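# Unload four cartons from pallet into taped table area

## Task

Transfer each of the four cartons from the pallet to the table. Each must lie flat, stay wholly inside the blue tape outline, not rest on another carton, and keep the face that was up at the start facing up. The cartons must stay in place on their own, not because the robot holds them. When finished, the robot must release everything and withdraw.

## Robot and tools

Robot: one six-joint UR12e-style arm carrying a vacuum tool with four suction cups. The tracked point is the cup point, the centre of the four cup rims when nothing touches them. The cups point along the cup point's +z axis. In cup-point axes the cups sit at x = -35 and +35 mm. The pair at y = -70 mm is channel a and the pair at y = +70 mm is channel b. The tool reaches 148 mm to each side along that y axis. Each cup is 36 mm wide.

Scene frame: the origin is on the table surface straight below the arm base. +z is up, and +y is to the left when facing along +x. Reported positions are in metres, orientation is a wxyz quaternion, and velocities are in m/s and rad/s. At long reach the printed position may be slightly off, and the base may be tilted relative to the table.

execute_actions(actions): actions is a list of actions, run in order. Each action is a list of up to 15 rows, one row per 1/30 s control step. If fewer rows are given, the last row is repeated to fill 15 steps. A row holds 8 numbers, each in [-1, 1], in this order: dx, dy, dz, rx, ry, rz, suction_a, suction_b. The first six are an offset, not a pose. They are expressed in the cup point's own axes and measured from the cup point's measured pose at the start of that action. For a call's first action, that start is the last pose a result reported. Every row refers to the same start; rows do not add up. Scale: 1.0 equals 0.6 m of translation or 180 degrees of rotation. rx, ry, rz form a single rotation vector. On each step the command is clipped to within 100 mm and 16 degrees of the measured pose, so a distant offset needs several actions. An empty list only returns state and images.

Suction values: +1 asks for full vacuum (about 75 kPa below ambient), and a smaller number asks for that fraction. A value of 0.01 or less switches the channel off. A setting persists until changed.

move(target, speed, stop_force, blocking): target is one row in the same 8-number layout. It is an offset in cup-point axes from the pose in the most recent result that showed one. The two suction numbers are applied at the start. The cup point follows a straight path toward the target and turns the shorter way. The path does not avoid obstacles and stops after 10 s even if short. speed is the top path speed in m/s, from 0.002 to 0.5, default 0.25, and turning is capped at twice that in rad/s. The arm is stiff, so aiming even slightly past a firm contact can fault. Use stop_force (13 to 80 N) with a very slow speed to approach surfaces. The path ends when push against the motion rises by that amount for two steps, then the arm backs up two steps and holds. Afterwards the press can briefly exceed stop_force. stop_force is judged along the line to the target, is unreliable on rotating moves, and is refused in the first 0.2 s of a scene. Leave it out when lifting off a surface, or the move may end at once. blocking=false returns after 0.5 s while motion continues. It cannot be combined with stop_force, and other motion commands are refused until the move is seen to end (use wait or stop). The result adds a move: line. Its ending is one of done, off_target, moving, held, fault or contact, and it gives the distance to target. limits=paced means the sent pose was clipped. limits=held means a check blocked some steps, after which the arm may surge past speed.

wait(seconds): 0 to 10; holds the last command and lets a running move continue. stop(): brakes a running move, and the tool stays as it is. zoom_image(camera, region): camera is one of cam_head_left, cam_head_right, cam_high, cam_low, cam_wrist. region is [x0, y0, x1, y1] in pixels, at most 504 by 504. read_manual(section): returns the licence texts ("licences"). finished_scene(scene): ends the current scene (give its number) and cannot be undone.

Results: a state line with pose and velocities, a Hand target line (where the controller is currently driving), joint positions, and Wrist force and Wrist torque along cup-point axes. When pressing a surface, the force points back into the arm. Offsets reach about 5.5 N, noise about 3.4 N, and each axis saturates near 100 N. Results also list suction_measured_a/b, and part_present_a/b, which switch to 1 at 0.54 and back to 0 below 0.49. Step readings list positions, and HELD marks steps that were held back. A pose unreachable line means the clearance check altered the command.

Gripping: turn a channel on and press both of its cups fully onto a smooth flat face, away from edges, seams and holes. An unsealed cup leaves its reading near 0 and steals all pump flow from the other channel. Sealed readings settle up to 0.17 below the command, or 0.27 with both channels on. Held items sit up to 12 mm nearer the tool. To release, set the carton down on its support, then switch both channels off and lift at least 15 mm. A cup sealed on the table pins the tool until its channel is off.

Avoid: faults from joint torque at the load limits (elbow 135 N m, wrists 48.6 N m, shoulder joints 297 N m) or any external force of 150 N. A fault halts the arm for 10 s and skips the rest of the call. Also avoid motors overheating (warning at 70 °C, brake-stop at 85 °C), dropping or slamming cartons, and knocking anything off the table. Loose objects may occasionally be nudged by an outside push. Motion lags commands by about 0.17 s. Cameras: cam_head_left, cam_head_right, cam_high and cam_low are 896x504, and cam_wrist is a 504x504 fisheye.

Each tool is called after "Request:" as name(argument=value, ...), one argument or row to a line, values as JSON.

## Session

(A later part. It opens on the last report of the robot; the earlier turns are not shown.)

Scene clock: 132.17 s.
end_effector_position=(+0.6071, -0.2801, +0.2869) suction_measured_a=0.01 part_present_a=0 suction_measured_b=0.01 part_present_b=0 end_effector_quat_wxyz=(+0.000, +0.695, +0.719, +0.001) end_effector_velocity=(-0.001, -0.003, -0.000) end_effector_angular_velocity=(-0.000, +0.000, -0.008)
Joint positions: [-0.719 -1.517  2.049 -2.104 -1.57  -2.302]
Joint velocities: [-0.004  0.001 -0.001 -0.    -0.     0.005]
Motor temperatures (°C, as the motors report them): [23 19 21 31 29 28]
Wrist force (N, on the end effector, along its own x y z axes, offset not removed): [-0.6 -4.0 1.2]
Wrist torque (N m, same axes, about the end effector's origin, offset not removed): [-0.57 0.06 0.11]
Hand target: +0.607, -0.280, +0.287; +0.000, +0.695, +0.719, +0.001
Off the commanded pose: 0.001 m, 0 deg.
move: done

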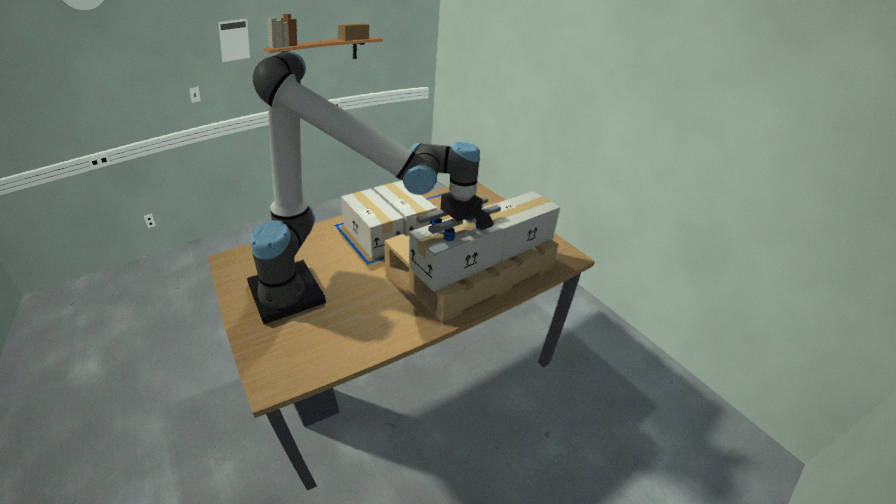

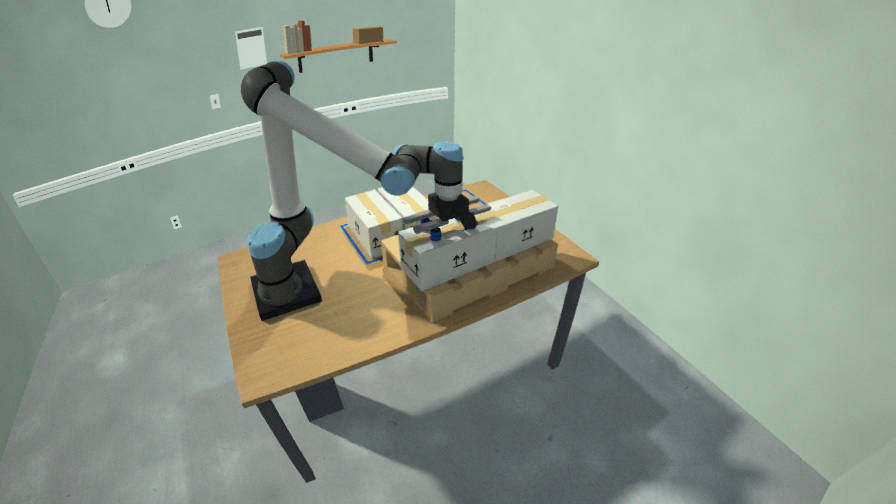

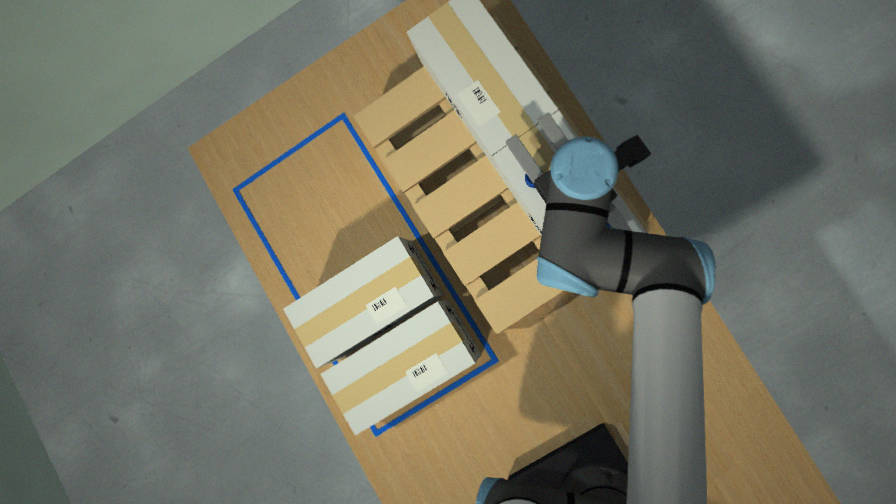

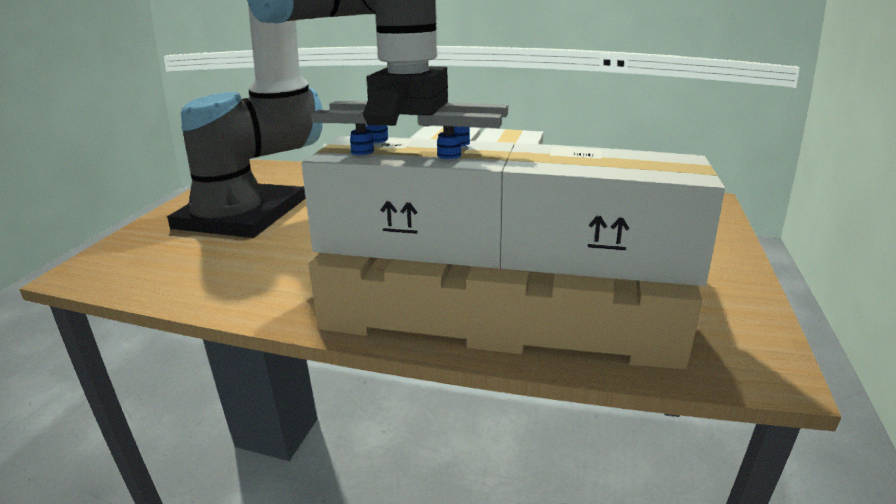

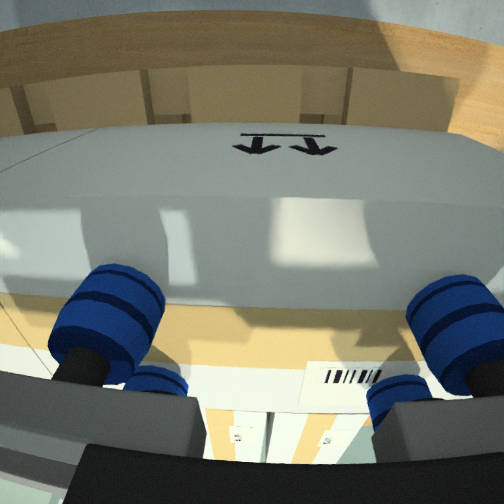

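Request:
execute_actions(
  actions=[
    [[0,0,0.018,0,0,0,0,0]],
    [[0,0,0.002,0,0,0,1,1]],
    [[0,0,0,0,0,0,1,1]],
  ],
)

Request:
move(
  target=[0,-0.01,-0.095,0,0,0,1,1],
  speed=0.14,
)

Request:
move(
  target=[0.2833,0,0,0,0,0,1,1],
  speed=0.4,
)

Request:
move(
  target=[0.541,0.426,0,0,0,-0.489,1,1],
  speed=0.5,
)

Scene clock: 143.90 s.
end_effector_position=(+0.6071, -0.2801, +0.2752) suction_measured_a=0.71 part_present_a=1 suction_measured_b=0.71 part_present_b=1 end_effector_quat_wxyz=(+0.000, +0.695, +0.719, +0.001) end_effector_velocity=(-0.000, -0.001, +0.000) end_effector_angular_velocity=(+0.000, -0.000, -0.002)
Joint positions: [-0.719 -1.506  2.061 -2.127 -1.57  -2.302]
Joint velocities: [-0.001  0.    -0.001  0.     0.     0.   ]
Motor temperatures (°C, as the motors report them): [23 19 21 31 29 28]
Wrist force (N, on the end effector, along its own x y z axes, offset not removed): [-0.6 -2.4 21.1]
Wrist torque (N m, same axes, about the end effector's origin, offset not removed): [0.41 -0.01 0.07]
Hand target: +0.607, -0.280, +0.275; +0.000, +0.695, +0.719, +0.001
Off the commanded pose: 0.000 m, 0 deg.
Step readings (end_effector_position; steps 1 to 15: 1st action; 16 to 30: 2nd action; 31 to 45: 3rd action):
0: (+0.6071, -0.2804, +0.2869)
1: (+0.6071, -0.2805, +0.2868)
2: (+0.6072, -0.2805, +0.2857)
4: (+0.6071, -0.2804, +0.2821)
8: (+0.6071, -0.2803, +0.2782)
15: (+0.6071, -0.2802, +0.2765)
16: (+0.6071, -0.2802, +0.2764)
17: (+0.6071, -0.2801, +0.2762)
19: (+0.6070, -0.2801, +0.2757)
23: (+0.6070, -0.2801, +0.2752)
30: (+0.6071, -0.2801, +0.2752)
31: (+0.6071, -0.2801, +0.2752)
32: (+0.6071, -0.2801, +0.2752)
34: (+0.6071, -0.2801, +0.2752)
38: (+0.6071, -0.2801, +0.2752)
45: end_effector_position above

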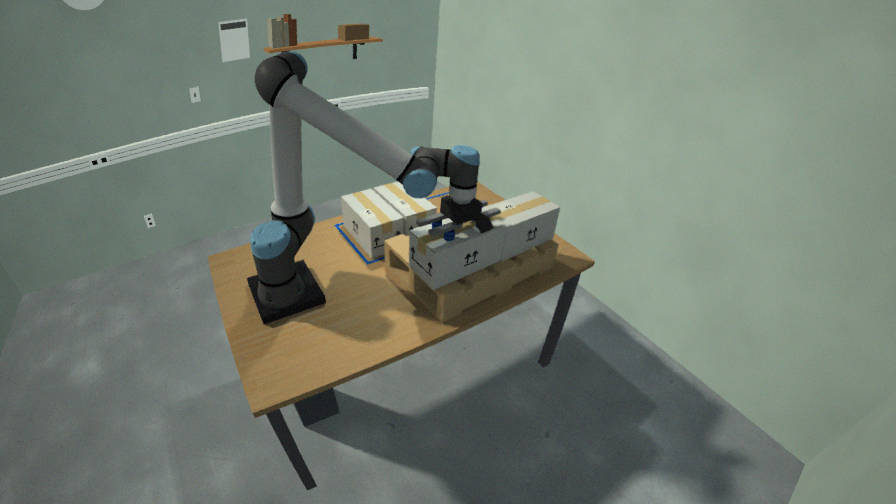

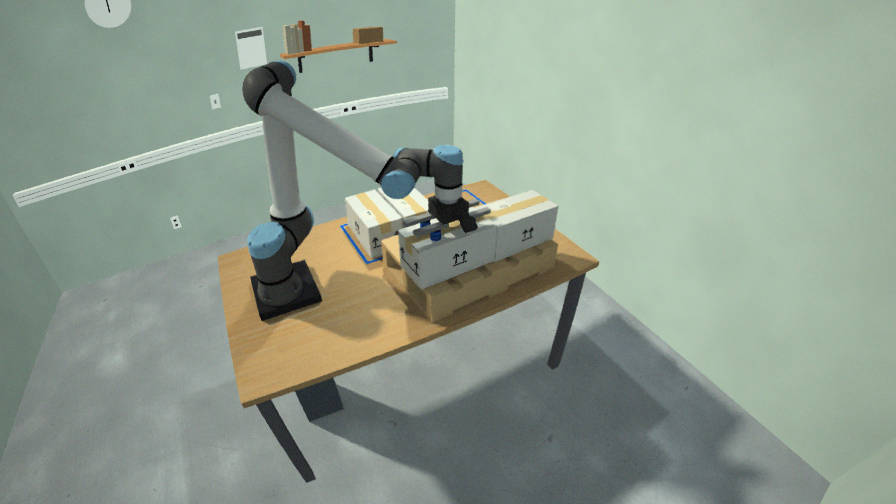

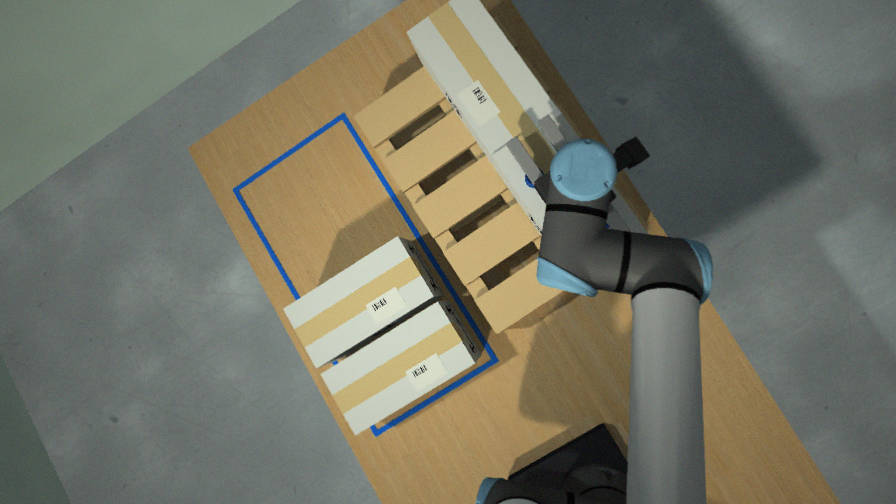

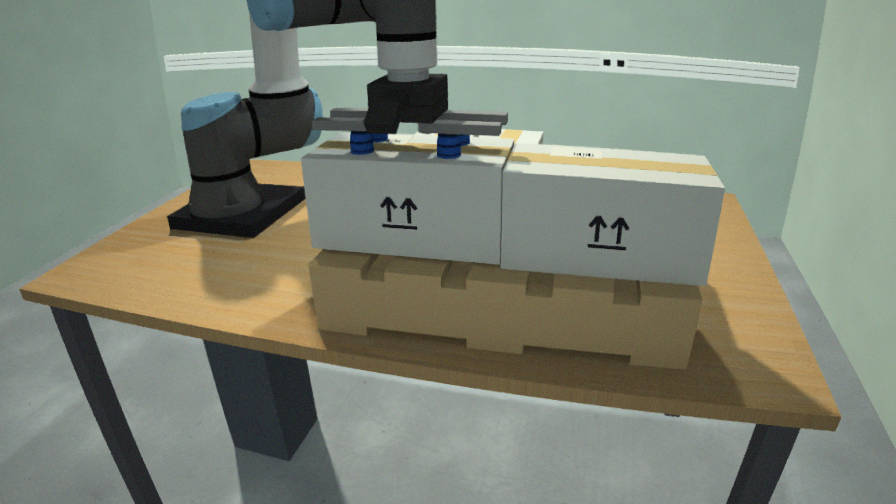

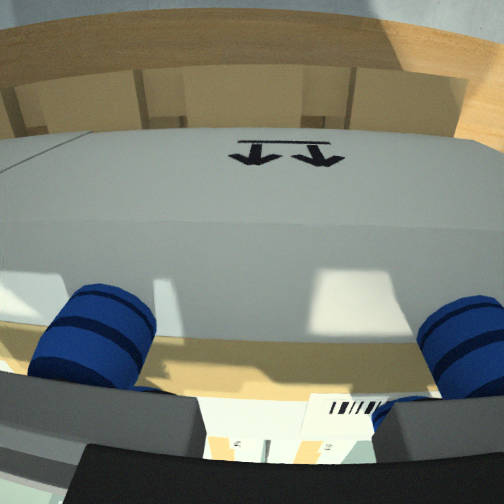

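Scene clock: 144.90 s.
end_effector_position=(+0.6011, -0.2804, +0.3318) suction_measured_a=0.76 part_present_a=1 suction_measured_b=0.76 part_present_b=1 end_effector_quat_wxyz=(+0.000, +0.695, +0.719, +0.001) end_effector_velocity=(-0.001, -0.000, +0.003) end_effector_angular_velocity=(-0.001, -0.000, -0.000)
Joint positions: [-0.725 -1.565  2.009 -2.016 -1.57  -2.308]
Joint velocities: [-0.001 -0.003 -0.003  0.006 -0.    -0.001]
Motor temperatures (°C, as the motors report them): [23 19 21 31 29 28]
Wrist force (N, on the end effector, along its own x y z axes, offset not removed): [-0.8 -0.5 21.0]
Wrist torque (N m, same axes, about the end effector's origin, offset not removed): [0.51 -0.06 0.03]
Hand target: +0.601, -0.280, +0.332; +0.000, +0.695, +0.719, +0.001
Off the commanded pose: 0.000 m, 0 deg.
move: done

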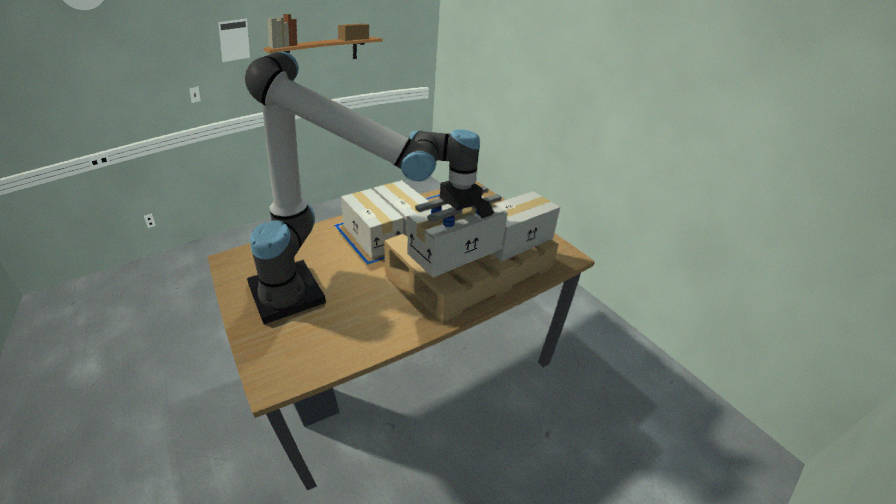

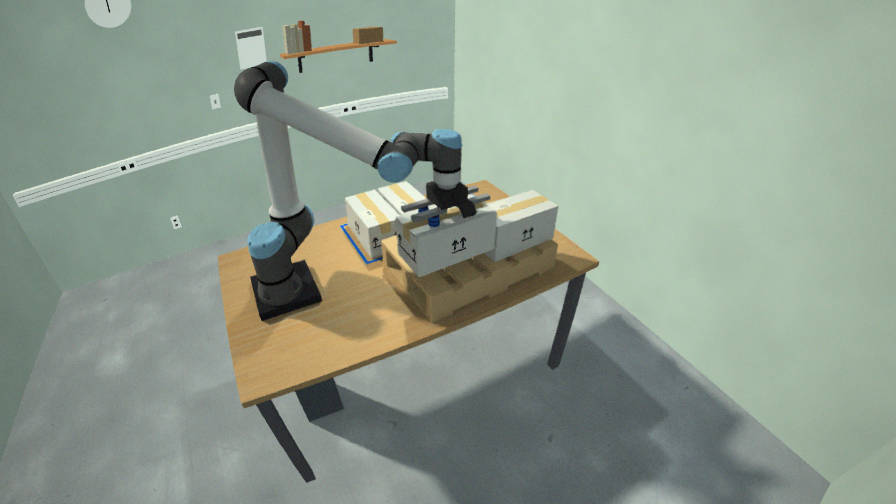

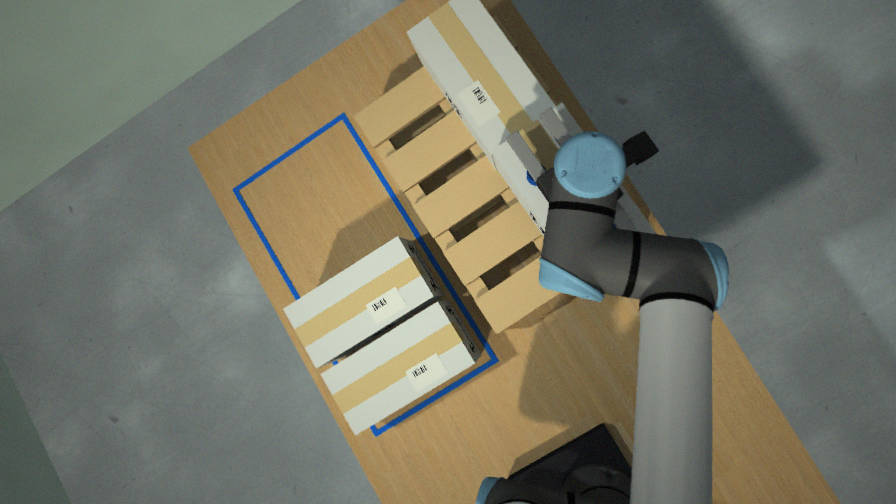

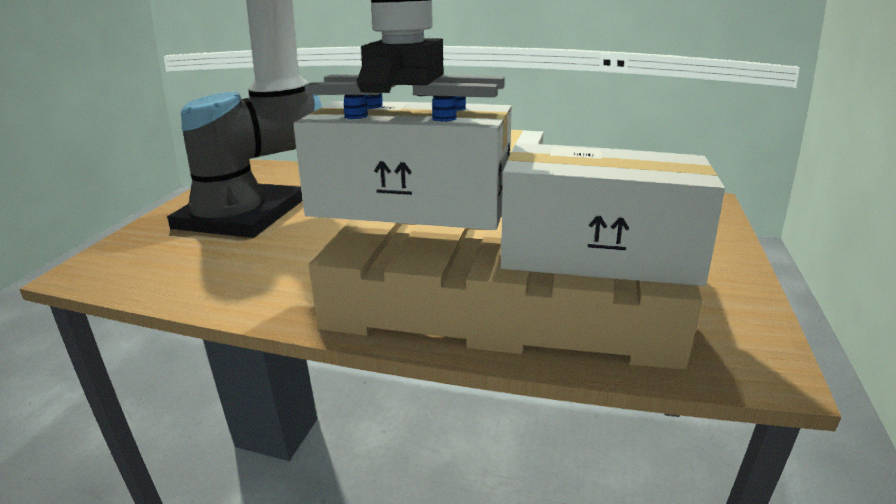

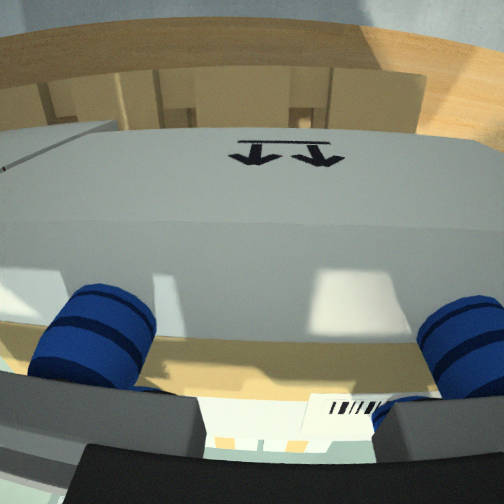

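Scene clock: 146.10 s.
end_effector_position=(+0.5951, -0.1110, +0.3319) suction_measured_a=0.76 part_present_a=1 suction_measured_b=0.76 part_present_b=1 end_effector_quat_wxyz=(+0.000, +0.695, +0.719, +0.001) end_effector_velocity=(+0.001, +0.003, -0.000) end_effector_angular_velocity=(+0.001, +0.000, -0.000)
Joint positions: [-0.499 -1.665  2.104 -2.011 -1.571 -2.082]
Joint velocities: [ 0.005 -0.     0.     0.     0.     0.005]
Motor temperatures (°C, as the motors report them): [23 19 21 31 29 28]
Wrist force (N, on the end effector, along its own x y z axes, offset not removed): [0.6 -2.7 21.3]
Wrist torque (N m, same axes, about the end effector's origin, offset not removed): [0.26 -0.22 0.01]
Hand target: +0.595, -0.111, +0.332; +0.000, +0.695, +0.719, +0.001
Off the commanded pose: 0.000 m, 0 deg.
move: done

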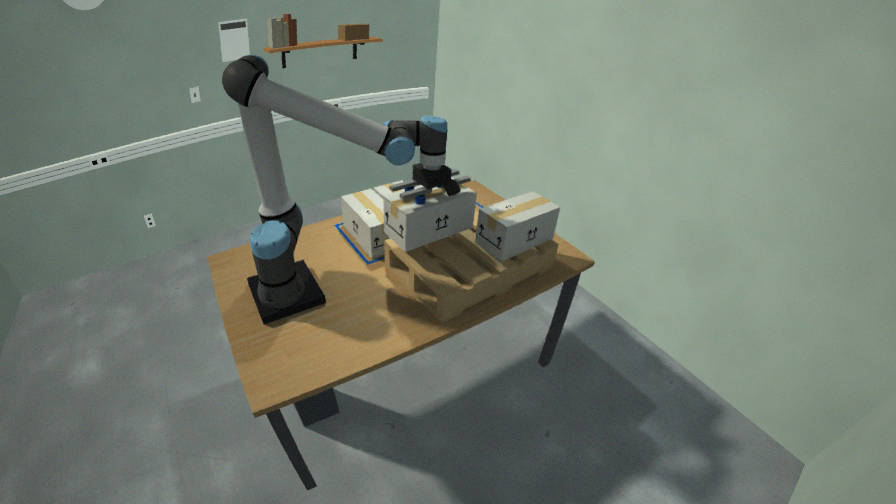

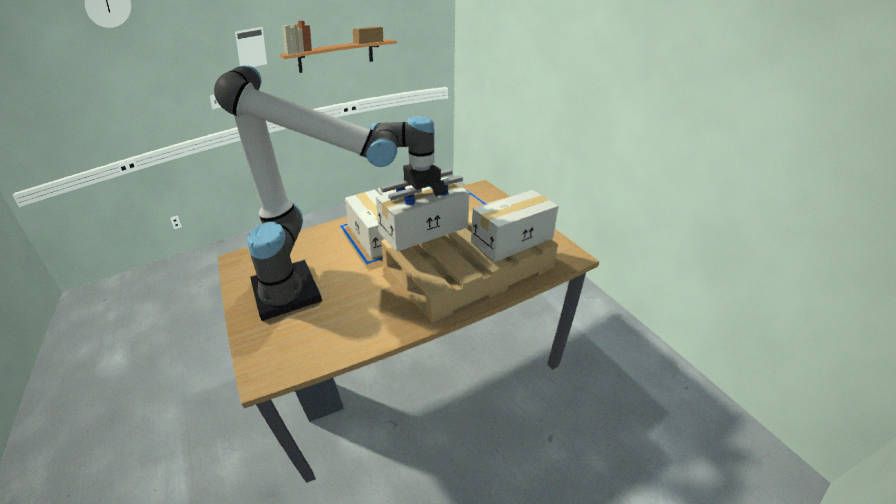

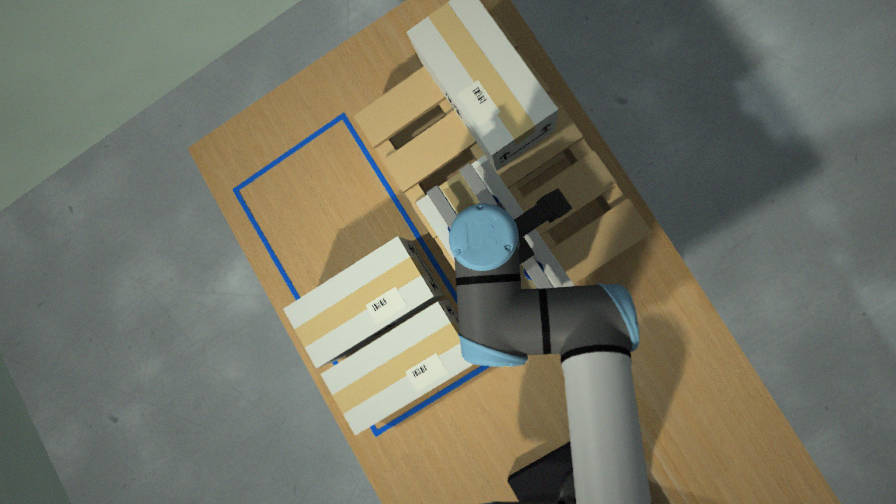

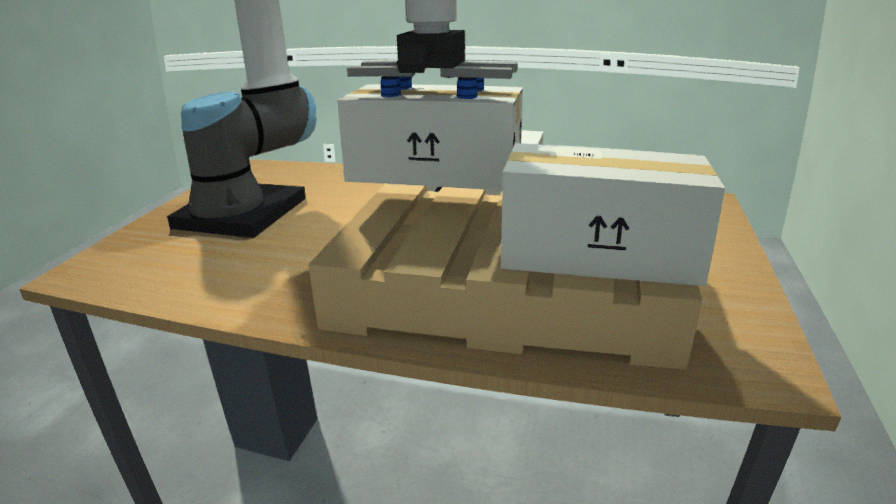

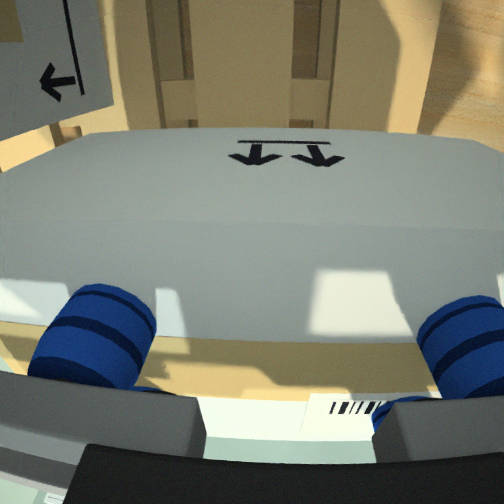

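Scene clock: 148.43 s.
end_effector_position=(+0.8389, +0.2220, +0.3326) suction_measured_a=0.76 part_present_a=1 suction_measured_b=0.76 part_present_b=1 end_effector_quat_wxyz=(+0.001, +0.000, +1.000, +0.000) end_effector_velocity=(+0.002, +0.002, +0.000) end_effector_angular_velocity=(+0.001, +0.000, +0.009)
Joint positions: [ 0.033 -1.24   1.62  -1.952 -1.571 -3.084]
Joint velocities: [ 0.002  0.004 -0.006  0.003  0.001 -0.006]
Motor temperatures (°C, as the motors report them): [23 19 21 31 29 28]
Wrist force (N, on the end effector, along its own x y z axes, offset not removed): [-3.7 0.0 18.9]
Wrist torque (N m, same axes, about the end effector's origin, offset not removed): [0.62 0.29 0.18]
Hand target: +0.839, +0.222, +0.333; +0.001, -0.000, +1.000, +0.000
Off the commanded pose: 0.001 m, 0 deg.
move: done

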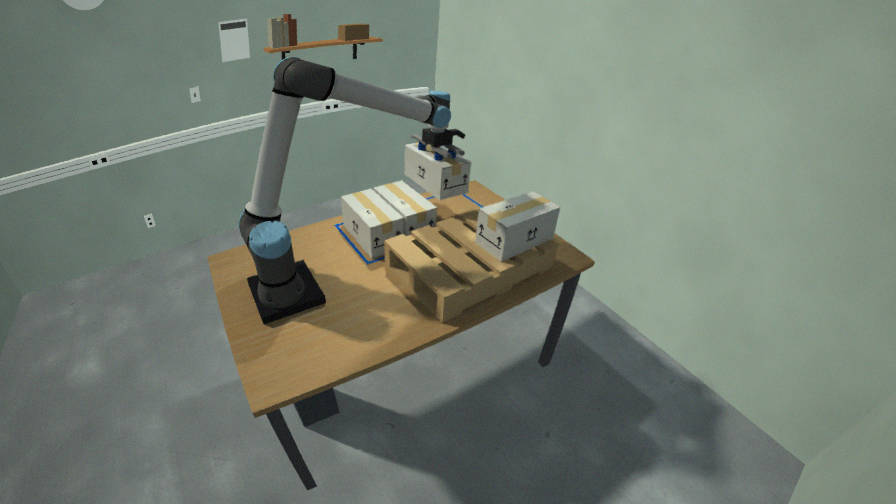

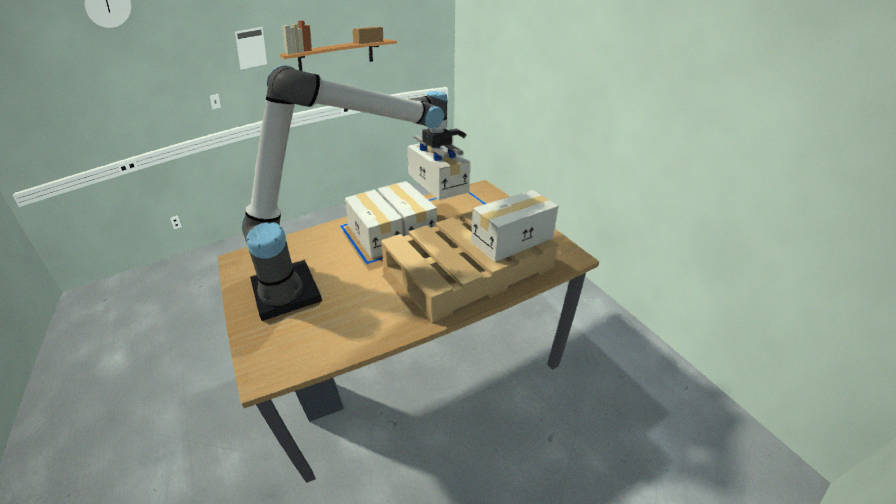

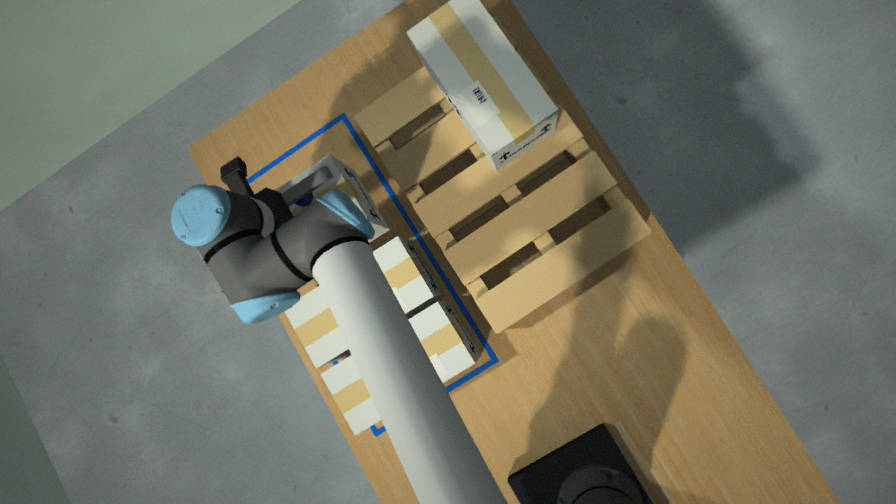

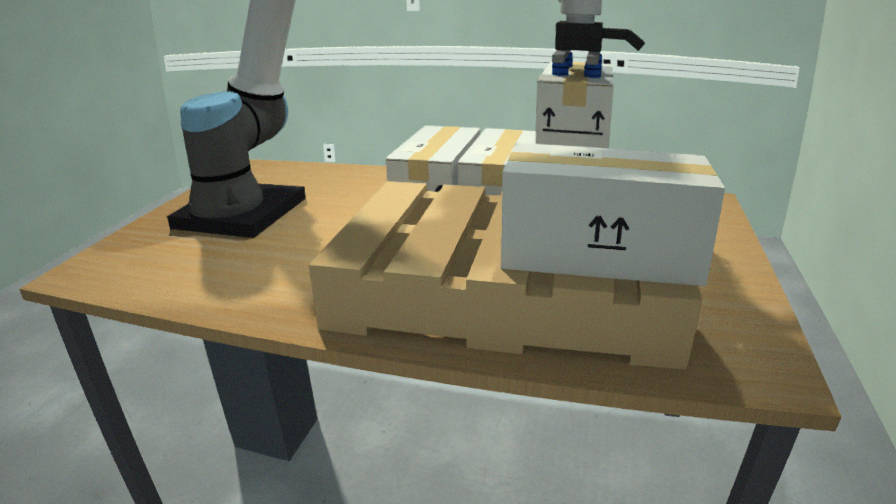

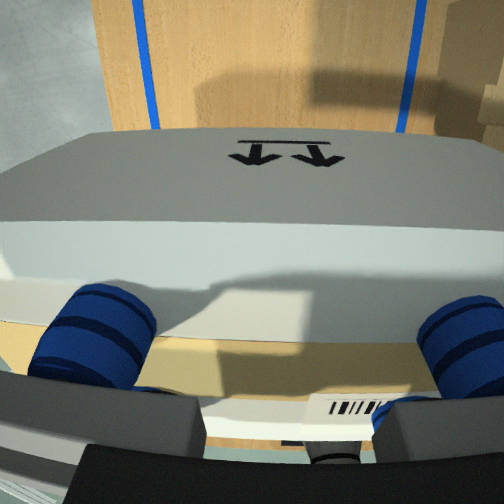

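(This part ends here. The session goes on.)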